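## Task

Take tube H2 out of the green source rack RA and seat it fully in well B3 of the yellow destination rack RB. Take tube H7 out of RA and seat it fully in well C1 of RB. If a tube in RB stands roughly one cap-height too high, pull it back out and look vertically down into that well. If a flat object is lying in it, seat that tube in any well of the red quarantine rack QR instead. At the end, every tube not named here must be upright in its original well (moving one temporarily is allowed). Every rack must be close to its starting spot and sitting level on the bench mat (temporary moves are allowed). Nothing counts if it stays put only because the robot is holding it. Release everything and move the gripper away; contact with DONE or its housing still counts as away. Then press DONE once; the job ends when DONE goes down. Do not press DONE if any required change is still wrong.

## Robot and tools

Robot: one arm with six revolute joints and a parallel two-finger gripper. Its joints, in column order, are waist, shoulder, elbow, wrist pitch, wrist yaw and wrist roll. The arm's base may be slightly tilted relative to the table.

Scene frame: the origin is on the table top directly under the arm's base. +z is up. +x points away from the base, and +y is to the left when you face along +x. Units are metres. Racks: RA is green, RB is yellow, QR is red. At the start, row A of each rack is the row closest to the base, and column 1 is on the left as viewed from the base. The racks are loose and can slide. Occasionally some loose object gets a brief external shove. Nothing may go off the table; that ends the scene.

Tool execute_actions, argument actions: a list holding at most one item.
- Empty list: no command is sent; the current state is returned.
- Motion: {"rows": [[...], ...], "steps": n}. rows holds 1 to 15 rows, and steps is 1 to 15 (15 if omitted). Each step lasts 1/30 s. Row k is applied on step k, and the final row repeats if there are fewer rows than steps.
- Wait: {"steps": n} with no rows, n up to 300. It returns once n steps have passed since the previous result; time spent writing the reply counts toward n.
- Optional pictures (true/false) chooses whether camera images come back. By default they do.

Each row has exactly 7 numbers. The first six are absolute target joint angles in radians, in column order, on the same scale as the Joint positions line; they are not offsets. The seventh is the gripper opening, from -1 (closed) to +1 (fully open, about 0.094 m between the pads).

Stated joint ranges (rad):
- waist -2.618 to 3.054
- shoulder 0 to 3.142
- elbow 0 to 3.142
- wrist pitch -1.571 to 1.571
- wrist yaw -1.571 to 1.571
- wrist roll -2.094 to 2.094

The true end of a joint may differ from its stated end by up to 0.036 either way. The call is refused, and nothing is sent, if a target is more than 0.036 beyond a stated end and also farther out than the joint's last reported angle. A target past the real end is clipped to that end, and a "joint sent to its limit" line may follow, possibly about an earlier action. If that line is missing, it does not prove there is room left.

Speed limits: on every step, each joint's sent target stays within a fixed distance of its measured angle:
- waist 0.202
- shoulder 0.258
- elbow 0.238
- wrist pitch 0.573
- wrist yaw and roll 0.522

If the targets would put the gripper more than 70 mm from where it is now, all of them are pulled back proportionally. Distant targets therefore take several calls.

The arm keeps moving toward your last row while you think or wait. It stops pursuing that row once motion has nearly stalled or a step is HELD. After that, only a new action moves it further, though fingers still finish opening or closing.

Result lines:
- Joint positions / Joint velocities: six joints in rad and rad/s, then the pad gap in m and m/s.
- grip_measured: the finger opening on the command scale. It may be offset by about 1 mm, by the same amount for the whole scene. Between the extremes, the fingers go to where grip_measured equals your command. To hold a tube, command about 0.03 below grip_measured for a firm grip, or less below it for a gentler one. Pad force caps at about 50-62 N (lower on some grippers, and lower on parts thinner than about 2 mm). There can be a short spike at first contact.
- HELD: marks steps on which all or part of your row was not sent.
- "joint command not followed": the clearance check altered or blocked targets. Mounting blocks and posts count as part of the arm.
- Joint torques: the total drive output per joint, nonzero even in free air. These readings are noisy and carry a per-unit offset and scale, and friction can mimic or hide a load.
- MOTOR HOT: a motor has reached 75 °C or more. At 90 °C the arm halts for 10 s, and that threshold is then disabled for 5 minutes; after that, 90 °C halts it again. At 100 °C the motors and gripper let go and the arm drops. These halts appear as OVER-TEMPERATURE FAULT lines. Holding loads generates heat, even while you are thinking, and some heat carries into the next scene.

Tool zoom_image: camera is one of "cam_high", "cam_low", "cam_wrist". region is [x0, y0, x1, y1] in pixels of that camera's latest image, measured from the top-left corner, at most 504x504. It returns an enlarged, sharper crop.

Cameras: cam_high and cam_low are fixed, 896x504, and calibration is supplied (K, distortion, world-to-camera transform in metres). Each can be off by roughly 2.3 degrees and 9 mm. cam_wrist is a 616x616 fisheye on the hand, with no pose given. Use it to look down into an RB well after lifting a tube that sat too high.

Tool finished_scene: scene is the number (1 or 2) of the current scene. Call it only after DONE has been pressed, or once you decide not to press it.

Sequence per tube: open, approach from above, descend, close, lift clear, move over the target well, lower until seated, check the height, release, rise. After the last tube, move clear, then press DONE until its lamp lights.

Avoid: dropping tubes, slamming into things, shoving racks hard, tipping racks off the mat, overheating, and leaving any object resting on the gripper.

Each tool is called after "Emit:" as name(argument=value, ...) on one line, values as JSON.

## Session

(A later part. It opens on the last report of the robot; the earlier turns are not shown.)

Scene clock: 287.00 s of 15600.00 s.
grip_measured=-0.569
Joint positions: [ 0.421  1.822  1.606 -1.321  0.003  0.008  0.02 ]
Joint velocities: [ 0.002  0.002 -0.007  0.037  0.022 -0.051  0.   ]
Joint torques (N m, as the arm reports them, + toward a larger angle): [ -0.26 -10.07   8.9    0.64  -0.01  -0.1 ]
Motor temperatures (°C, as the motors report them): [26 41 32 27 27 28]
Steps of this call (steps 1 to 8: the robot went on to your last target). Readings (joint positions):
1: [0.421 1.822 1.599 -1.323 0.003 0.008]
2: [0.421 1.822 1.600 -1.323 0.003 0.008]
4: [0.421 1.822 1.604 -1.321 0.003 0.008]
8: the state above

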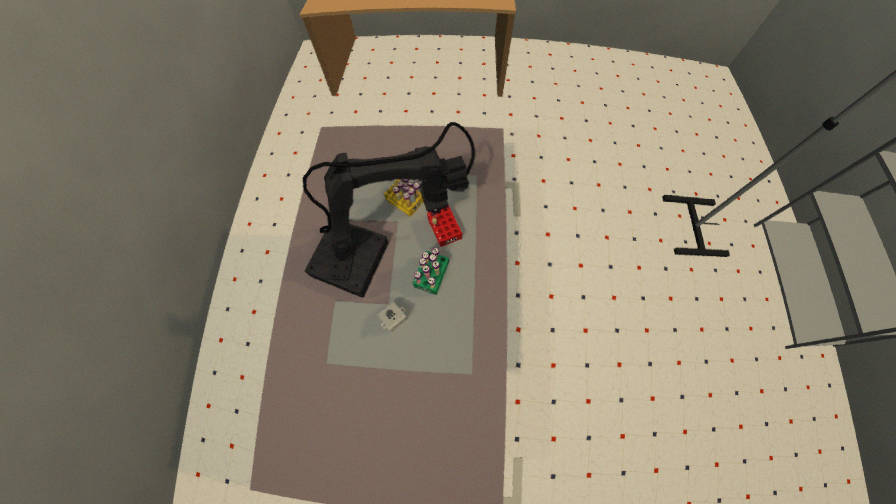

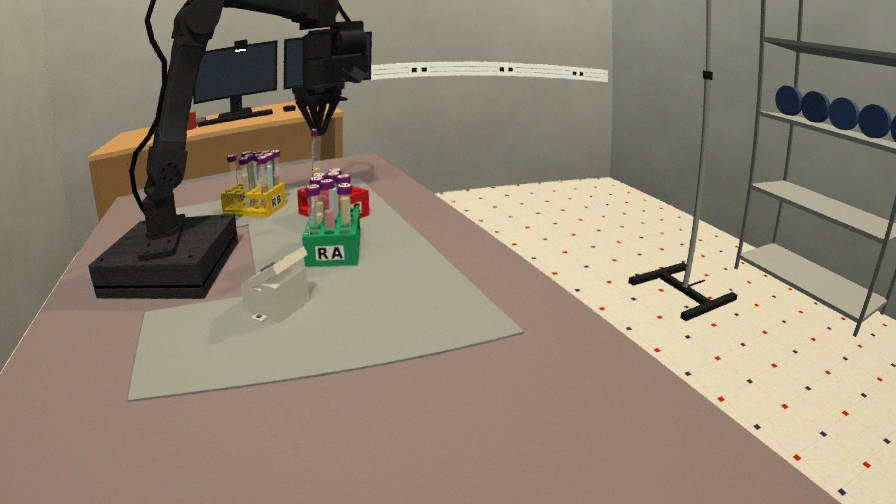

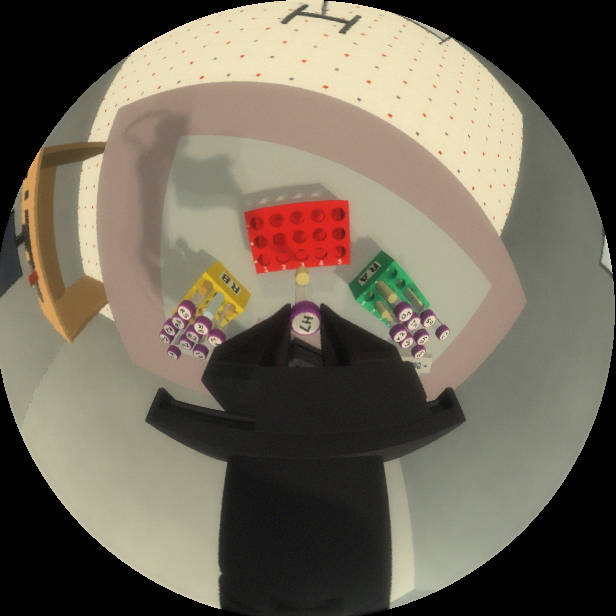

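Emit:
execute_actions(actions=[])

Scene clock: 295.43 s of 15600.00 s.
grip_measured=-0.569
Joint positions: [ 0.421  1.822  1.606 -1.321  0.003  0.008  0.02 ]
Joint velocities: [ 0.002  0.002  0.007 -0.007  0.081 -0.037 -0.001]
Joint torques (N m, as the arm reports them, + toward a larger angle): [ -0.25 -10.06   8.88   0.65  -0.02  -0.1 ]
Motor temperatures (°C, as the motors report them): [26 41 33 27 27 28]
Steps of this call (steps 1 to 15: the robot went on to your last target; steps 16 to 90: nothing new was sent; then 5.43 s passed at rest). Readings (joint positions):
1: [0.421 1.822 1.606 -1.321 0.003 0.008]
2: [0.421 1.822 1.606 -1.321 0.003 0.008]
4: [0.421 1.822 1.606 -1.321 0.003 0.008]
8: [0.421 1.822 1.606 -1.321 0.003 0.008]
90: the state above
The arm was judged still, so your last target was given up. Only a new action makes it travel on or press farther. Fingers that are still opening or closing keep moving.

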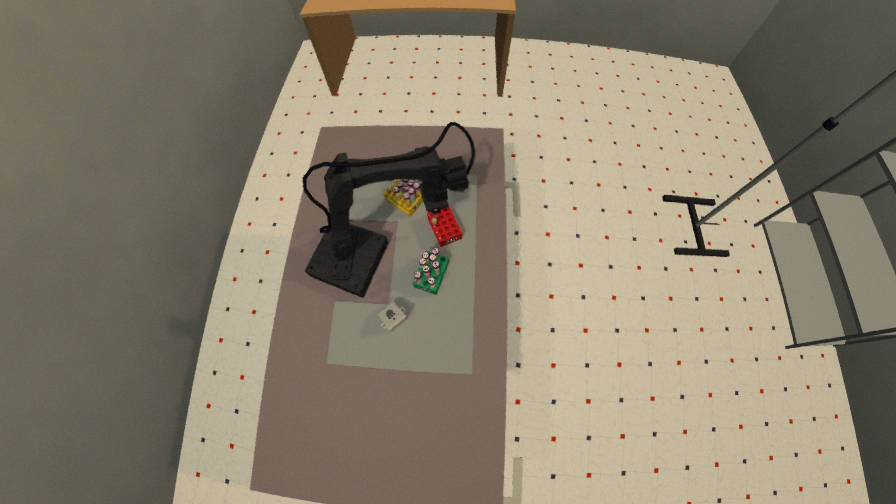

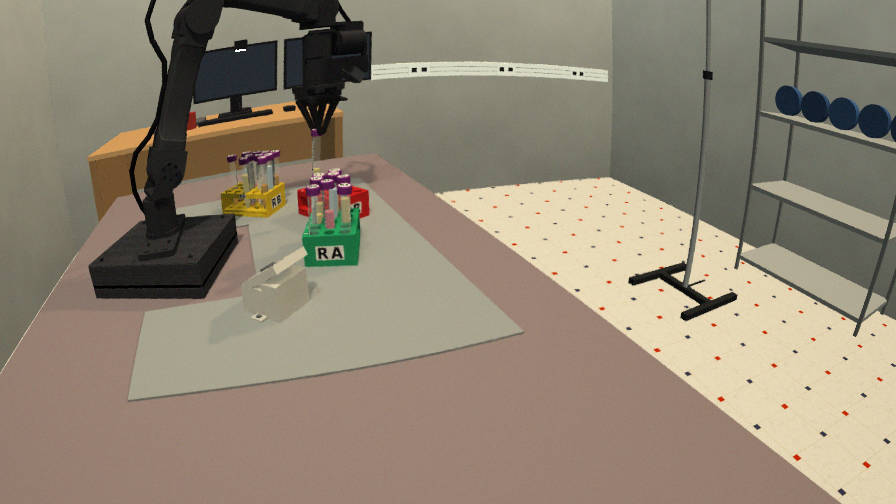

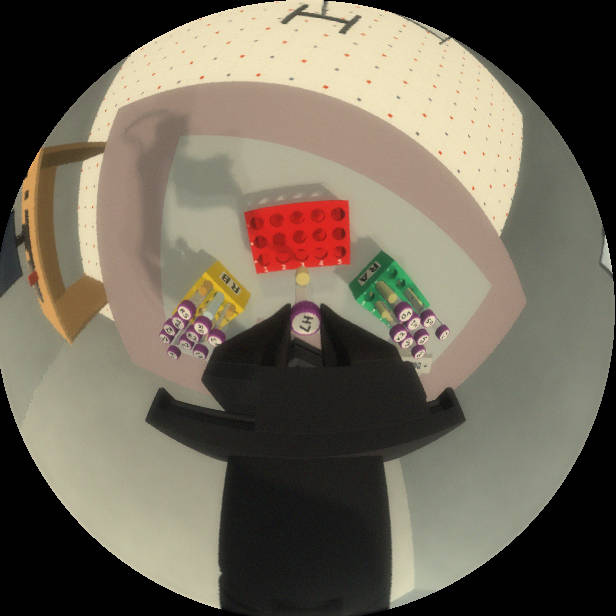

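Emit:
execute_actions(actions=[{"rows":[[0.42,1.83,1.65,-1.32,0,0,-0.6],[0.42,1.835,1.66,-1.325,0,0,-0.6],[0.42,1.84,1.67,-1.33,0,0,-0.6],[0.42,1.845,1.68,-1.335,0,0,-0.6],[0.42,1.85,1.69,-1.34,0,0,-0.6],[0.42,1.855,1.7,-1.345,0,0,-0.6],[0.42,1.86,1.705,-1.35,0,0,-0.6]]}], pictures=false)

Emit:
execute_actions(actions=[{"steps":5}])

Emit:
zoom_image(camera="cam_wrist", region=[230,180,380,330])

Emit:
zoom_image(camera="cam_low", region=[220,110,420,330])

Scene clock: 300.40 s of 15600.00 s.
grip_measured=-0.569
Joint positions: [ 0.421  1.864  1.67  -1.339  0.003  0.008  0.02 ]
Joint velocities: [ 0.002 -0.002 -0.007 -0.051 -0.081 -0.081 -0.   ]
Joint torques (N m, as the arm reports them, + toward a larger angle): [-0.23 -8.93  8.85  0.42 -0.01 -0.09]
Motor temperatures (°C, as the motors report them): [26 42 33 27 27 28]
Steps of this call (steps 1 to 90: nothing new was sent; then 1.47 s passed at rest; steps 91 to 105: all 15 steps of this action). Readings (joint positions):
91: [0.421 1.824 1.607 -1.322 0.003 0.008]
92: [0.421 1.827 1.612 -1.324 0.003 0.008]
94: [0.421 1.838 1.629 -1.327 0.003 0.008]
98: [0.421 1.860 1.664 -1.331 0.003 0.008]
105: the state above

Scene clock: 300.57 s of 15600.00 s.
grip_measured=-0.569
Joint positions: [ 0.421  1.864  1.67  -1.342  0.003  0.008  0.02 ]
Joint velocities: [-0.007 -0.012  0.007 -0.022  0.066 -0.095  0.001]
Joint torques (N m, as the arm reports them, + toward a larger angle): [-0.24 -8.9   8.88  0.4  -0.02 -0.09]
Motor temperatures (°C, as the motors report them): [26 41 33 27 27 28]
Steps of this call (steps 1 to 5: the robot went on to your last target). Readings (joint positions):
1: [0.421 1.864 1.670 -1.340 0.003 0.008]
2: [0.421 1.864 1.670 -1.341 0.003 0.008]
4: [0.421 1.864 1.670 -1.341 0.003 0.008]
5: the state above

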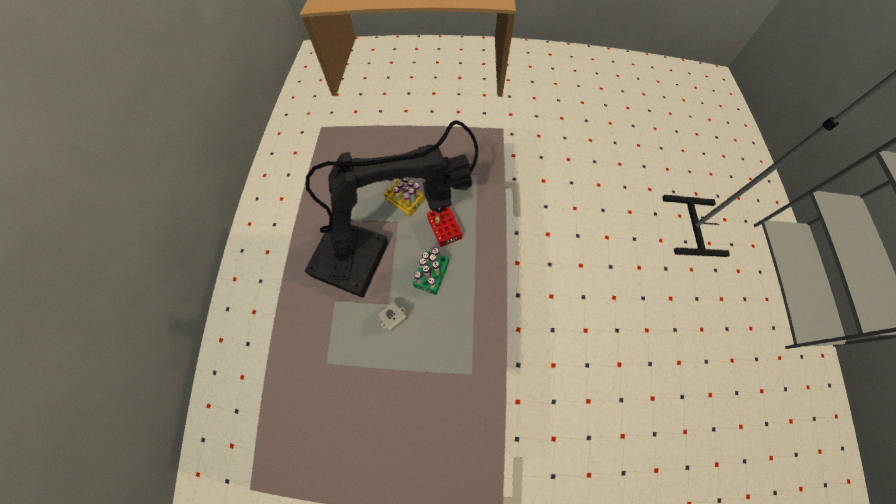

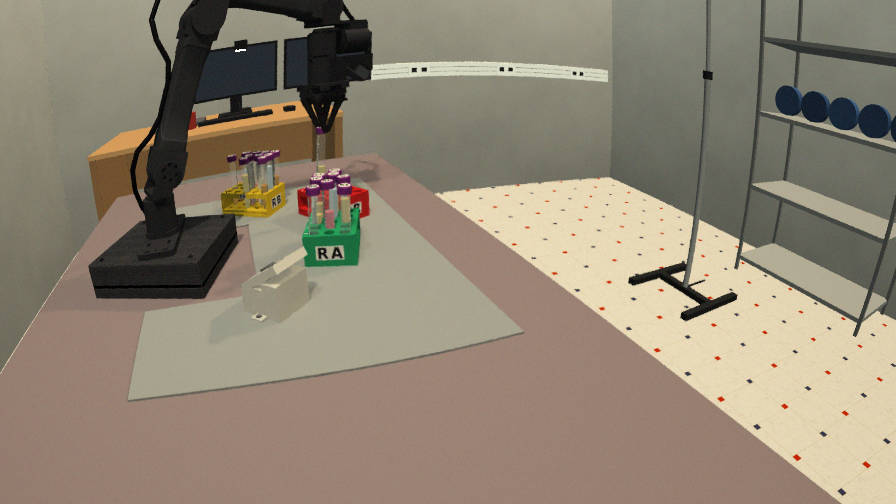

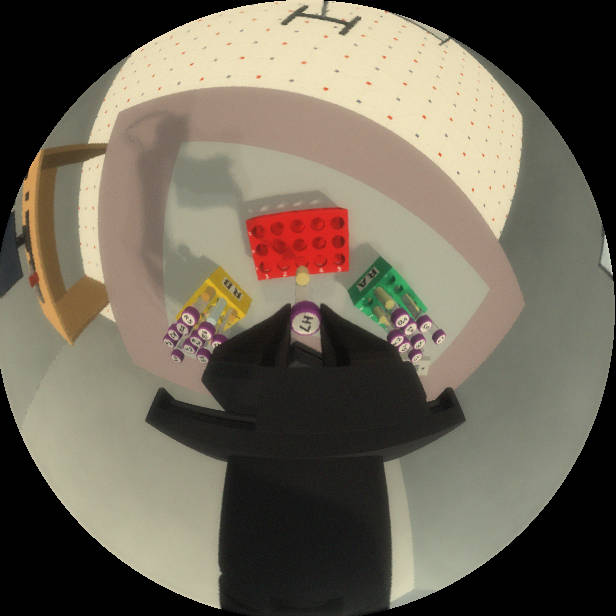

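Region (230, 180, 380, 330) of cam_wrist's 616x616 image, scaled by 3.360, with more detail than that image has.

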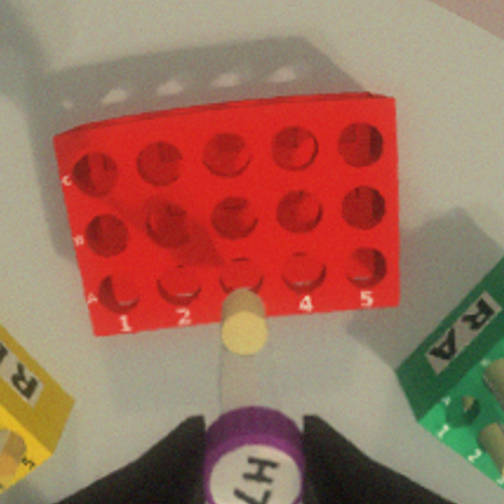

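Region (220, 110, 420, 330) of cam_low's 896x504 image, scaled by 2.291, with more detail than that image has; it fills the left 458 columns of this view, and the rest is white.

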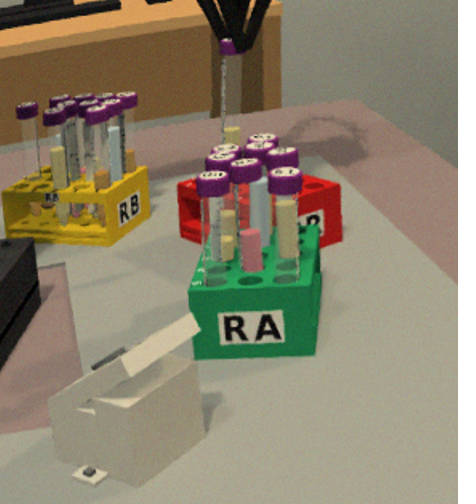

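Emit:
execute_actions(actions=[{"rows":[[0.42,1.865,1.68,-1.33,0,0,-0.6],[0.42,1.87,1.667,-1.31,0,0,-0.6],[0.42,1.874,1.66,-1.3,0,0,-0.6],[0.42,1.878,1.655,-1.29,0,0,-0.6],[0.42,1.88,1.65,-1.28,0,0,-0.6],[0.42,1.882,1.645,-1.272,0,0,-0.6]]}])

Emit:
zoom_image(camera="cam_wrist", region=[230,180,380,330])

Scene clock: 305.60 s of 15600.00 s.
grip_measured=-0.569
Joint positions: [ 0.421  1.892  1.645 -1.301  0.003  0.008  0.02 ]
Joint velocities: [ 0.002  0.012 -0.007 -0.007  0.037  0.007  0.   ]
Joint torques (N m, as the arm reports them, + toward a larger angle): [-0.21 -9.59  5.95  0.62 -0.02 -0.09]
Motor temperatures (°C, as the motors report them): [26 41 33 27 27 28]
Steps of this call (steps 1 to 15: the robot went on to your last target; steps 16 to 90: nothing new was sent; then 1.53 s passed at rest; steps 91 to 105: all 15 steps of this action). Readings (joint positions):
91: [0.421 1.864 1.670 -1.342 0.003 0.008]
92: [0.421 1.864 1.670 -1.342 0.003 0.008]
94: [0.421 1.869 1.670 -1.337 0.003 0.008]
98: [0.421 1.881 1.653 -1.312 0.003 0.008]
105: the state above

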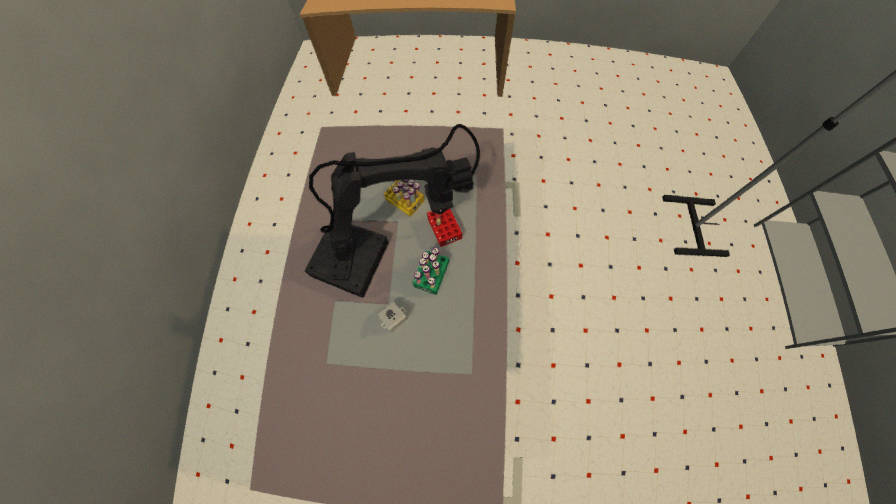

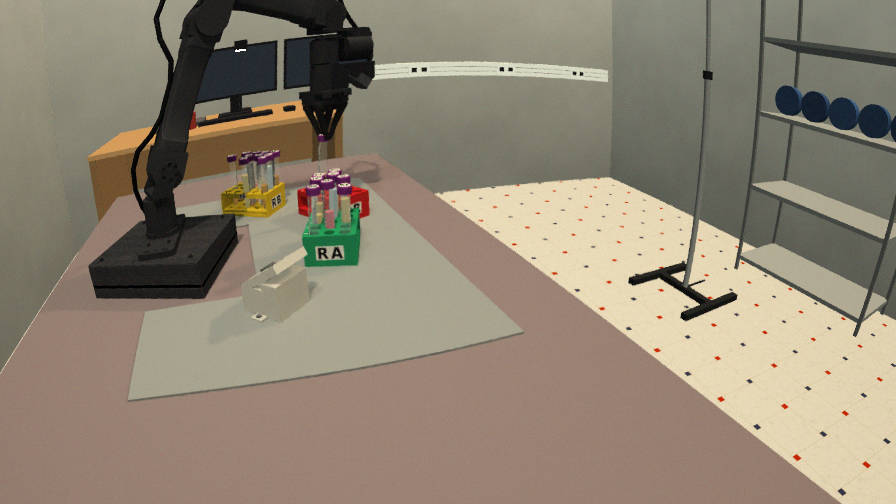

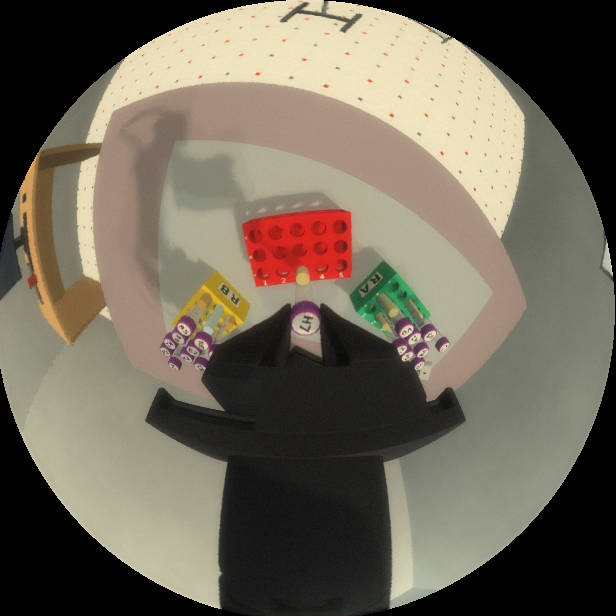

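Region (230, 180, 380, 330) of cam_wrist's 616x616 image, scaled by 3.360, with more detail than that image has.

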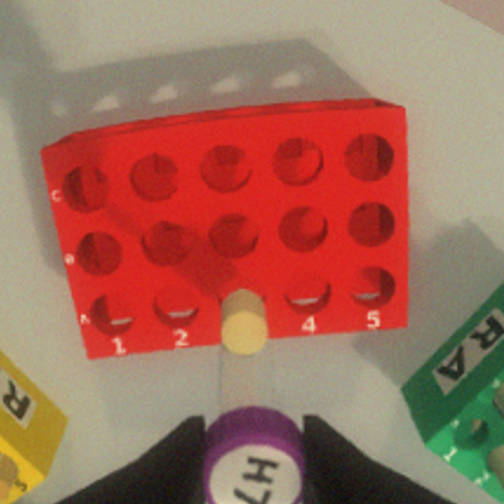

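Emit:
execute_actions(actions=[{"rows":[[0.42,1.883,1.635,-1.262,0,0,-0.6],[0.42,1.883,1.625,-1.252,0,0,-0.6],[0.42,1.884,1.615,-1.241,0,0,-0.6],[0.42,1.884,1.605,-1.231,0,0,-0.6],[0.42,1.885,1.595,-1.22,0,0,-0.6],[0.42,1.885,1.585,-1.21,0,0,-0.6],[0.42,1.886,1.575,-1.199,0,0,-0.6],[0.42,1.886,1.565,-1.189,0,0,-0.6]]}])

Emit:
zoom_image(camera="cam_wrist", region=[230,180,380,330])

Scene clock: 309.03 s of 15600.00 s.
grip_measured=-0.569
Joint positions: [ 0.421  1.892  1.566 -1.22   0.002  0.008  0.02 ]
Joint velocities: [-0.002 -0.007 -0.002  0.037  0.051  0.081 -0.001]
Joint torques (N m, as the arm reports them, + toward a larger angle): [-0.22 -9.34  5.86  0.68 -0.01 -0.09]
Motor temperatures (°C, as the motors report them): [26 41 33 27 27 28]
Steps of this call (steps 1 to 15: the robot went on to your last target; steps 16 to 88: nothing new was sent; steps 89 to 103: all 15 steps of this action). Readings (joint positions):
89: [0.421 1.892 1.645 -1.296 0.003 0.008]
90: [0.421 1.892 1.642 -1.292 0.003 0.008]
92: [0.421 1.892 1.629 -1.278 0.003 0.008]
96: [0.421 1.892 1.585 -1.248 0.003 0.008]
103: the state above

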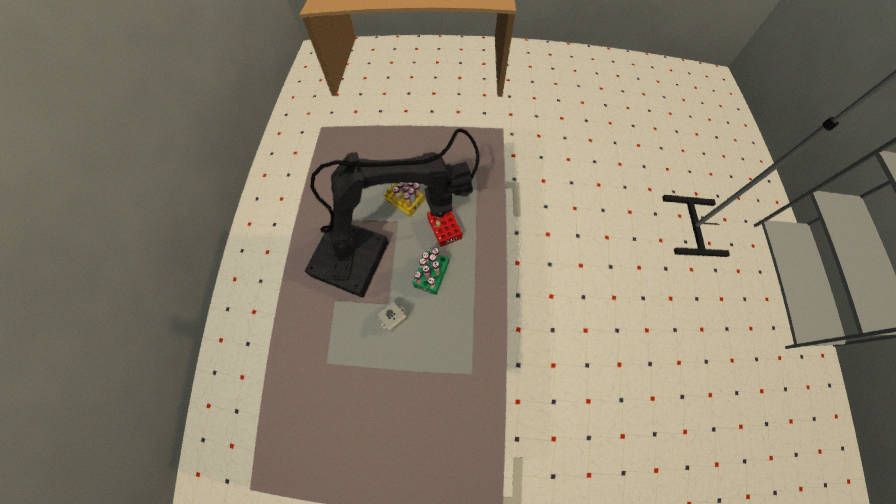

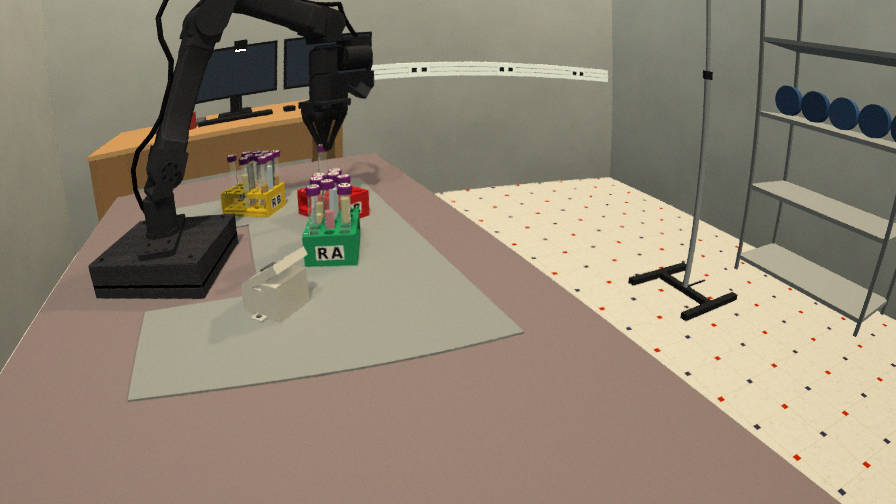

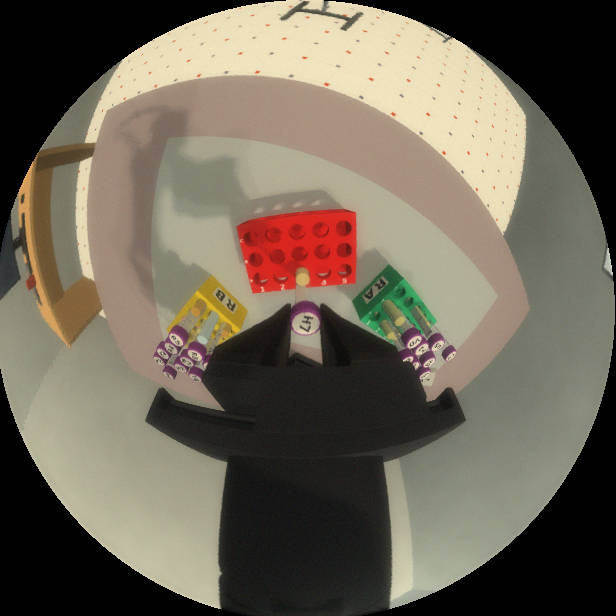

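Region (230, 180, 380, 330) of cam_wrist's 616x616 image, scaled by 3.360, with more detail than that image has.

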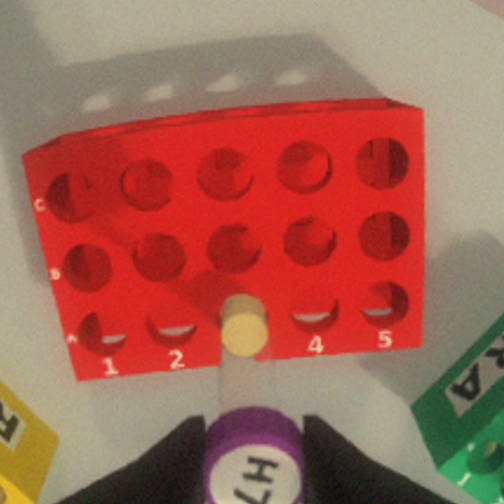

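The tube is entering the well.

Emit:
execute_actions(actions=[{"rows":[[0.42,1.888,1.555,-1.178,0,0,-0.6],[0.42,1.888,1.545,-1.167,0,0,-0.6],[0.42,1.889,1.535,-1.156,0,0,-0.6],[0.42,1.89,1.525,-1.145,0,0,-0.6],[0.42,1.891,1.515,-1.134,0,0,-0.6],[0.42,1.892,1.505,-1.123,0,0,-0.6],[0.42,1.892,1.495,-1.113,0,0,-0.6]],"steps":13}])

Emit:
execute_actions(actions=[{"rows":[[0.42,1.892,1.495,-1.113,0,0,-0.57],[0.42,1.892,1.495,-1.113,0,0,-0.56],[0.42,1.892,1.495,-1.113,0,0,-0.55],[0.42,1.892,1.495,-1.113,0,0,-0.54],[0.42,1.892,1.495,-1.113,0,0,-0.52],[0.42,1.892,1.495,-1.113,0,0,-0.5],[0.42,1.892,1.495,-1.113,0,0,-0.45],[0.42,1.892,1.495,-1.113,0,0,-0.3]]}])

Emit:
zoom_image(camera="cam_low", region=[220,110,420,330])

Emit:
zoom_image(camera="cam_high", region=[350,280,440,350])

Scene clock: 314.77 s of 15600.00 s.
grip_measured=-0.569
Joint positions: [ 0.421  1.899  1.497 -1.146  0.001  0.008  0.02 ]
Joint velocities: [-0.007 -0.002  0.002  0.007 -0.051  0.007 -0.002]
Joint torques (N m, as the arm reports them, + toward a larger angle): [-0.21 -9.47  5.74  0.64  0.   -0.1 ]
Motor temperatures (°C, as the motors report them): [26 41 32 27 27 28]
Steps of this call (steps 1 to 15: the robot went on to your last target; steps 16 to 90: nothing new was sent; then 2.30 s passed at rest; steps 91 to 103: all 13 steps of this action). Readings (joint positions):
91: [0.421 1.892 1.566 -1.219 0.002 0.008]
92: [0.421 1.892 1.563 -1.215 0.002 0.008]
94: [0.421 1.892 1.549 -1.202 0.002 0.008]
98: [0.421 1.893 1.506 -1.167 0.001 0.008]
103: the state above

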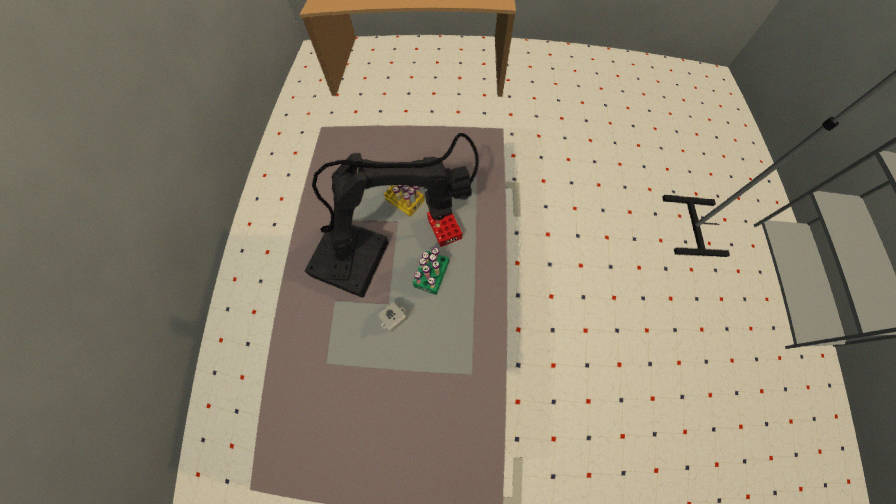

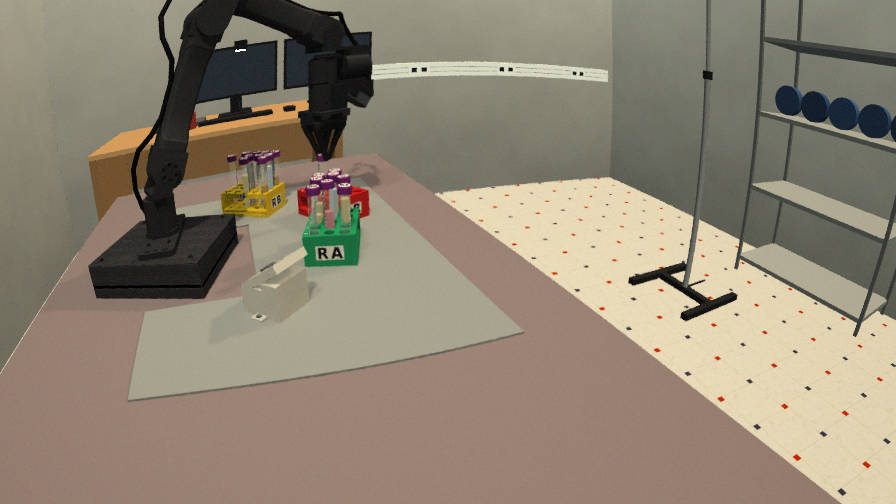

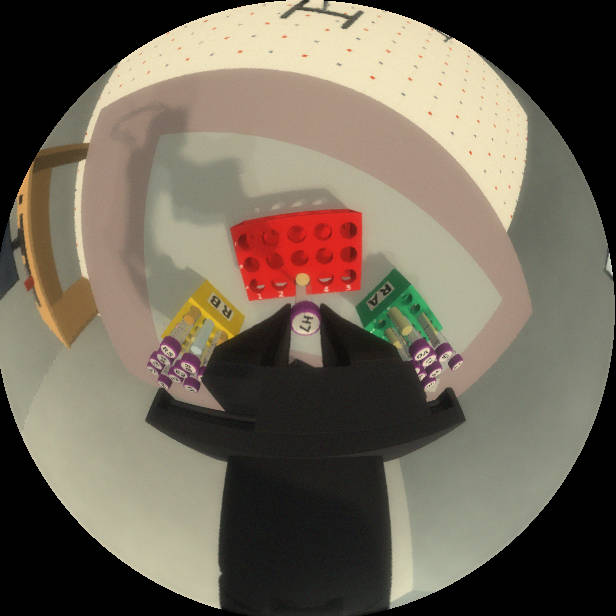

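Scene clock: 315.27 s of 15600.00 s.
grip_measured=-0.302
Joint positions: [ 0.421  1.899  1.497 -1.139  0.001  0.008  0.033]
Joint velocities: [ 0.017 -0.022  0.002 -0.007  0.007  0.037  0.   ]
Joint torques (N m, as the arm reports them, + toward a larger angle): [-0.2  -9.5   5.71  0.66 -0.01 -0.09]
Motor temperatures (°C, as the motors report them): [26 41 32 27 27 28]
Steps of this call (steps 1 to 15: all 15 steps of this action). Readings (joint positions):
1: [0.421 1.899 1.497 -1.144 0.001 0.008]
2: [0.421 1.899 1.497 -1.144 0.001 0.008]
4: [0.421 1.899 1.497 -1.144 0.001 0.008]
8: [0.421 1.899 1.497 -1.142 0.001 0.008]
15: the state above

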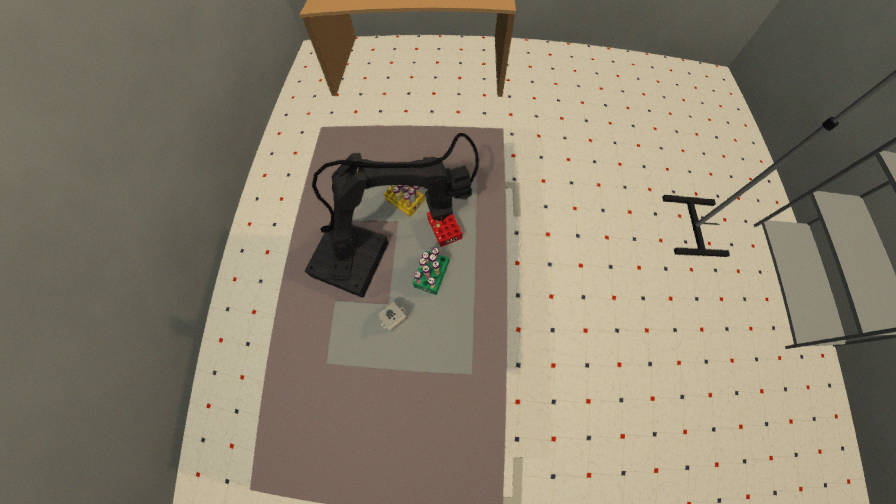

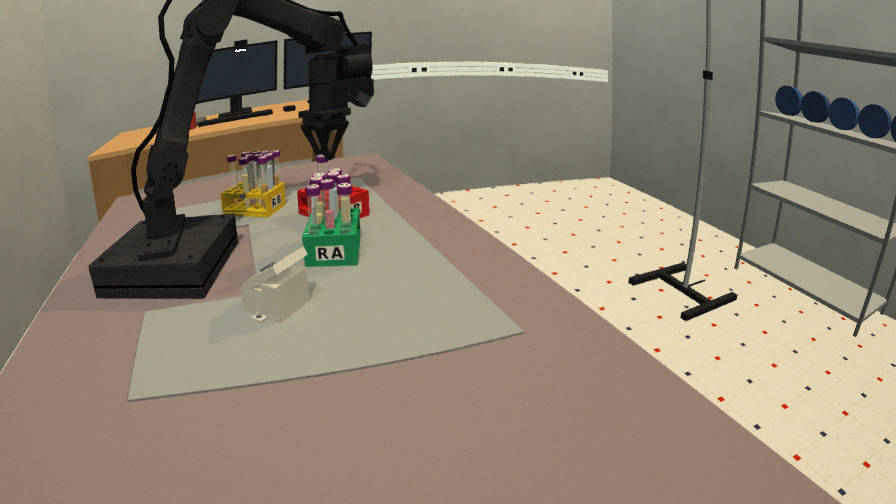

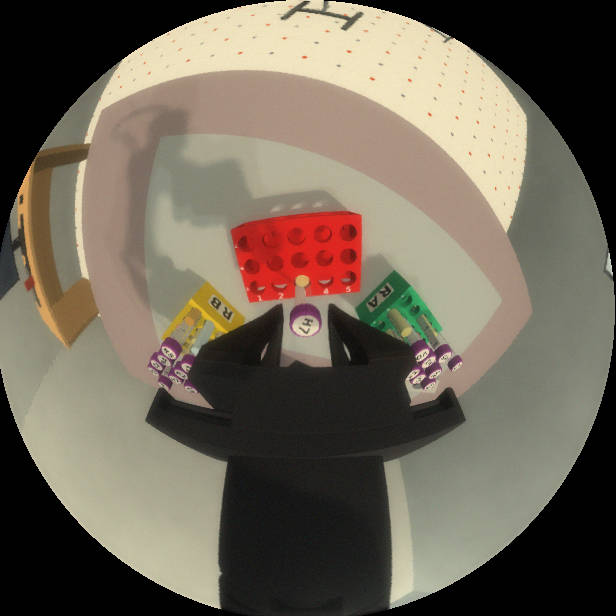

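Region (220, 110, 420, 330) of cam_low's 896x504 image, scaled by 2.291, with more detail than that image has; it fills the left 458 columns of this view, and the rest is white.

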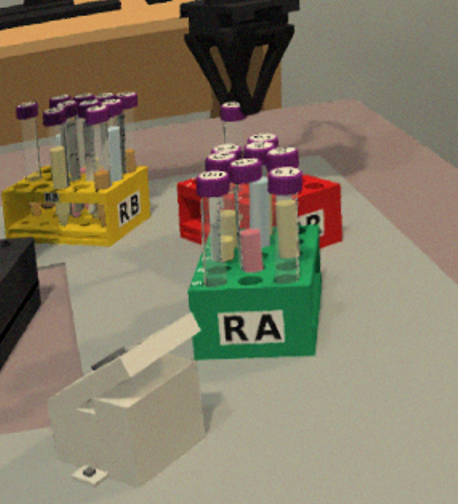

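Region (350, 280, 440, 350) of cam_high's 896x504 image, scaled by 5.600, with more detail than that image has.

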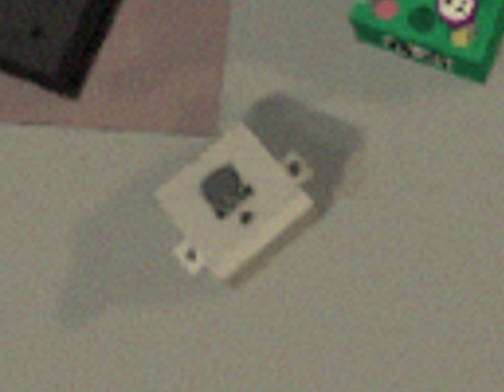

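Emit:
execute_actions(actions=[{"rows":[[0.42,1.88,1.52,-1.14,0,0,-0.3],[0.42,1.87,1.54,-1.16,0,0,-0.3],[0.42,1.86,1.56,-1.18,0,0,-0.3],[0.42,1.85,1.58,-1.2,0,0,-0.3],[0.42,1.83,1.59,-1.23,0,0,-0.3],[0.42,1.81,1.6,-1.26,0,0,-0.3],[0.42,1.78,1.59,-1.29,0,0,-0.3],[0.42,1.75,1.57,-1.31,0,0,-0.3],[0.42,1.72,1.55,-1.33,0,0,-0.3],[0.42,1.69,1.53,-1.35,0,0,-0.3],[0.42,1.66,1.51,-1.37,0,0,-0.3],[0.42,1.63,1.49,-1.39,0,0,-0.3],[0.42,1.6,1.47,-1.41,0,0,-0.3]]}])

Emit:
zoom_image(camera="cam_wrist", region=[150,170,450,400])

Emit:
execute_actions(actions=[{"rows":[[0.38,1.6,1.47,-1.41,0,0,-0.4],[0.33,1.6,1.47,-1.41,0,0,-0.5],[0.28,1.6,1.47,-1.41,0,0,-0.6],[0.23,1.6,1.47,-1.41,0,0,-0.7],[0.18,1.6,1.47,-1.41,0,0,-0.8],[0.13,1.6,1.47,-1.41,0,0,-0.9],[0.08,1.6,1.47,-1.41,0,0,-1],[0.03,1.6,1.47,-1.41,0,0,-1],[-0.02,1.6,1.47,-1.41,0,0,-1],[-0.07,1.6,1.47,-1.41,0,0,-1],[-0.12,1.6,1.47,-1.41,0,0,-1],[-0.17,1.6,1.47,-1.41,0,0,-1],[-0.22,1.6,1.47,-1.41,0,0,-1],[-0.27,1.6,1.47,-1.41,0,0,-1],[-0.32,1.6,1.47,-1.41,0,0,-1]]}], pictures=false)

Emit:
execute_actions(actions=[{"rows":[[-0.37,1.6,1.47,-1.41,0,0,-1],[-0.42,1.6,1.47,-1.41,0,0,-1],[-0.47,1.6,1.47,-1.41,0,0,-1],[-0.52,1.6,1.47,-1.41,0,0,-1],[-0.57,1.6,1.47,-1.41,0,0,-1],[-0.62,1.6,1.47,-1.41,0,0,-1],[-0.67,1.6,1.47,-1.41,0,0,-1],[-0.72,1.6,1.47,-1.41,0,0,-1],[-0.77,1.6,1.47,-1.41,0,0,-1],[-0.81,1.6,1.47,-1.41,0,0,-1],[-0.85,1.6,1.47,-1.41,0,0,-1]]}])

Emit:
zoom_image(camera="cam_low", region=[200,110,420,330])

Scene clock: 326.13 s of 15600.00 s.
grip_measured=-0.302
Joint positions: [ 0.421  1.623  1.492 -1.347  0.001  0.008  0.033]
Joint velocities: [-0.002 -0.598 -0.154 -0.652  0.051 -0.022  0.   ]
Joint torques (N m, as the arm reports them, + toward a larger angle): [-0.14 -5.46  4.87  0.86  0.02 -0.08]
Motor temperatures (°C, as the motors report them): [26 42 32 27 27 28]
Steps of this call (steps 1 to 15: the robot went on to your last target; steps 16 to 120: nothing new was sent; then 6.37 s passed at rest; steps 121 to 135: all 15 steps of this action). Readings (joint positions):
121: [0.421 1.899 1.497 -1.138 0.001 0.008]
122: [0.421 1.899 1.498 -1.140 0.001 0.008]
124: [0.421 1.899 1.513 -1.158 0.001 0.008]
128: [0.421 1.854 1.546 -1.208 0.001 0.008]
135: the state above

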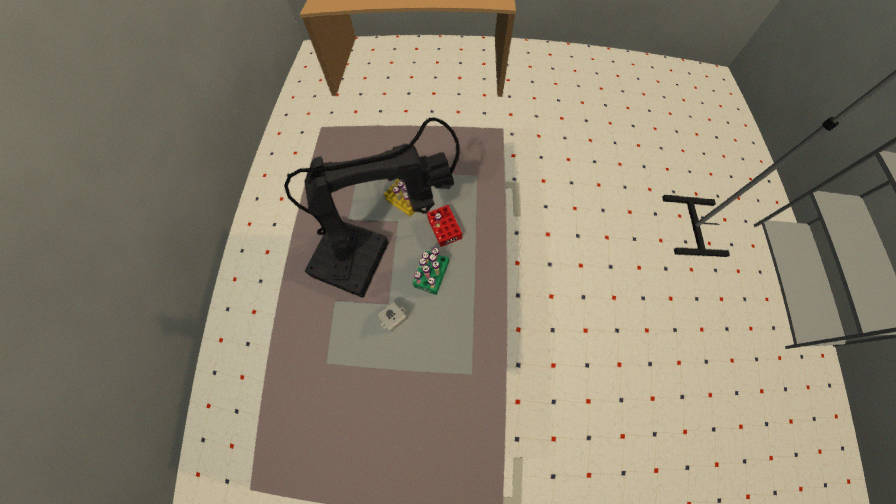

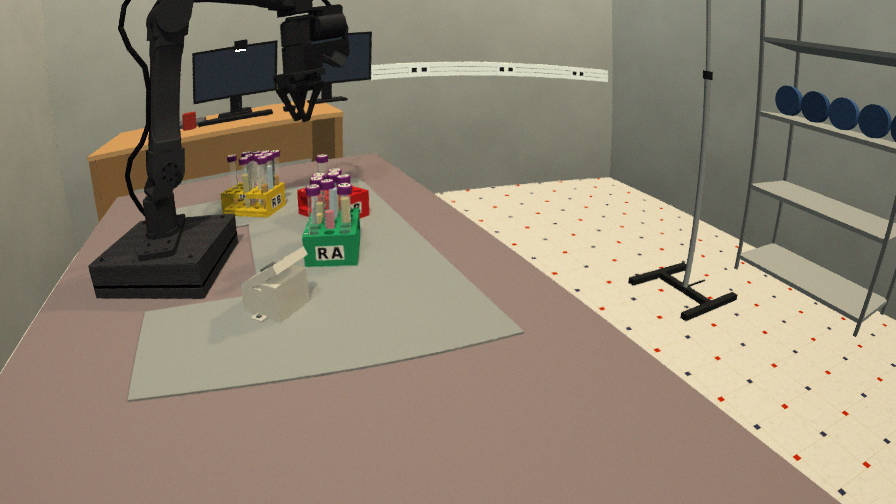

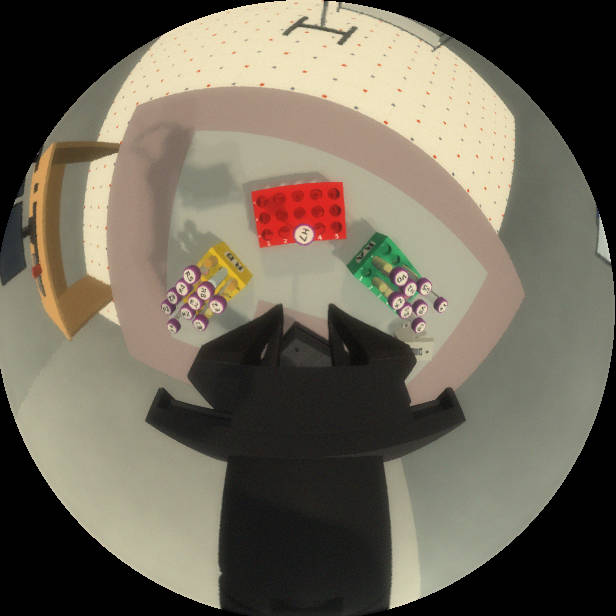

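Region (150, 170, 450, 400) of cam_wrist's 616x616 image, scaled by 1.680, with more detail than that image has; it fills the top 386 rows of this view, and the rest is white.

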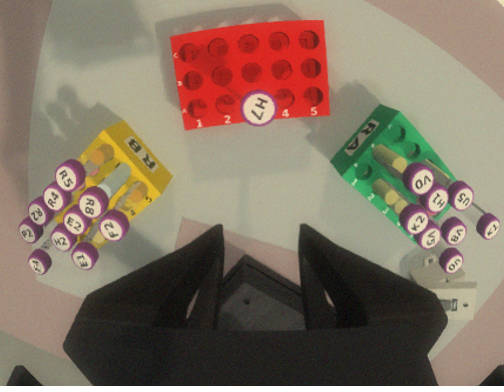

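Scene clock: 326.63 s of 15600.00 s.
grip_measured=-0.991
Joint positions: [-0.233  1.608  1.473 -1.391 -0.003  0.005  0.   ]
Joint velocities: [-1.389  0.007  0.002 -0.022  0.095  0.007 -0.001]
Joint torques (N m, as the arm reports them, + toward a larger angle): [-0.44 -6.96  5.65  0.35  0.06 -0.06]
Motor temperatures (°C, as the motors report them): [26 42 32 27 27 28]
Steps of this call (steps 1 to 15: all 15 steps of this action). Readings (joint positions):
1: [0.418 1.608 1.489 -1.367 -0.001 0.007]
2: [0.404 1.602 1.488 -1.380 -0.005 0.007]
4: [0.337 1.602 1.483 -1.389 -0.012 0.005]
8: [0.121 1.608 1.474 -1.391 -0.009 0.005]
15: the state above

Scene clock: 327.13 s of 15600.00 s.
grip_measured=-0.991
Joint positions: [-0.862  1.608  1.473 -1.395  0.011  0.005  0.   ]
Joint velocities: [-0.007 -0.002 -0.007 -0.081 -0.051  0.066  0.   ]
Joint torques (N m, as the arm reports them, + toward a larger angle): [ 1.08 -6.92  5.63  0.45 -0.08 -0.05]
Motor temperatures (°C, as the motors report them): [26 41 32 27 27 28]
Steps of this call (steps 1 to 15: all 15 steps of this action). Readings (joint positions):
1: [-0.283 1.608 1.473 -1.391 -0.003 0.005]
2: [-0.333 1.608 1.473 -1.391 -0.003 0.005]
4: [-0.433 1.608 1.473 -1.391 -0.002 0.005]
8: [-0.633 1.608 1.473 -1.391 -0.001 0.005]
15: the state above

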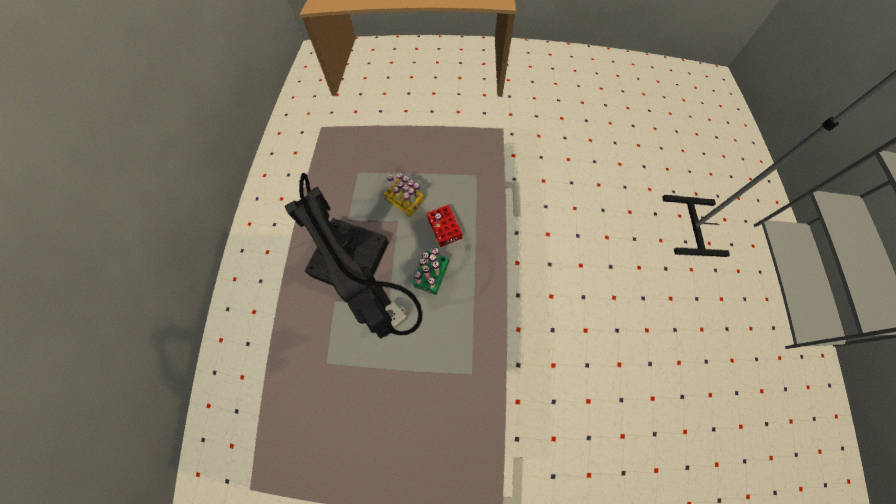

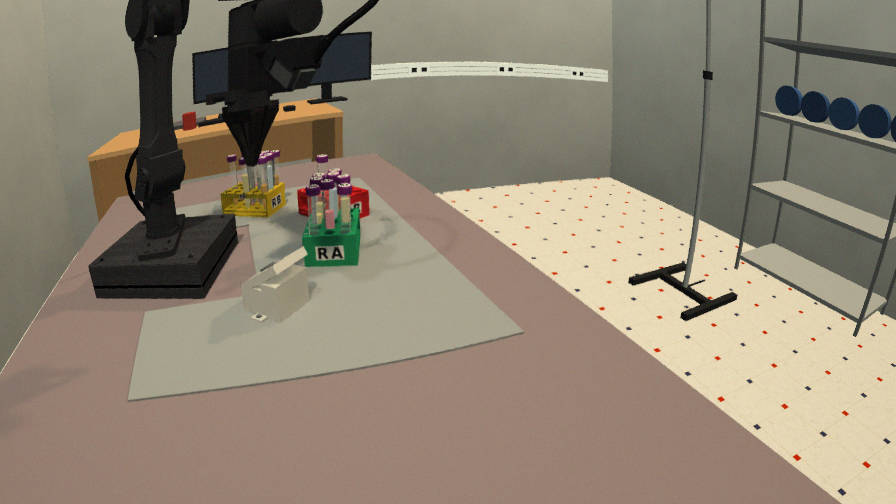

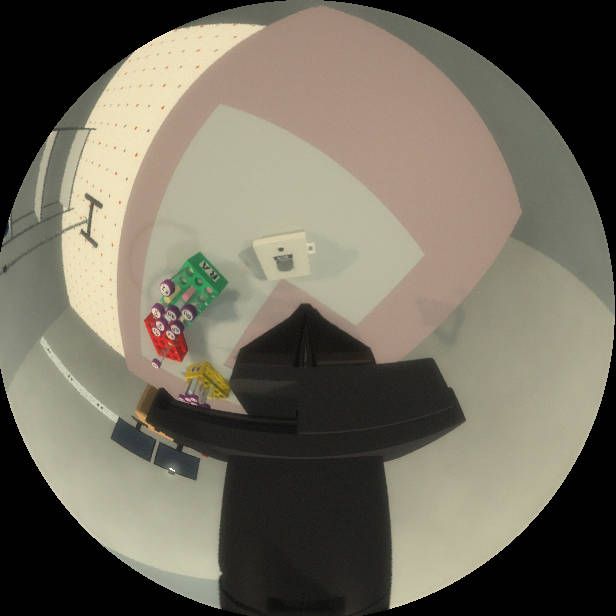

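Region (200, 110, 420, 330) of cam_low's 896x504 image, scaled by 2.291, with more detail than that image has.

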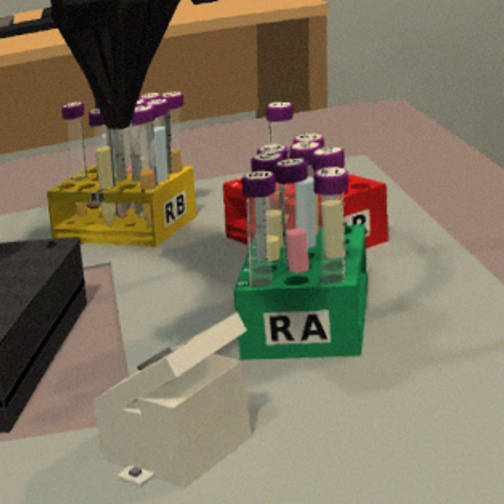

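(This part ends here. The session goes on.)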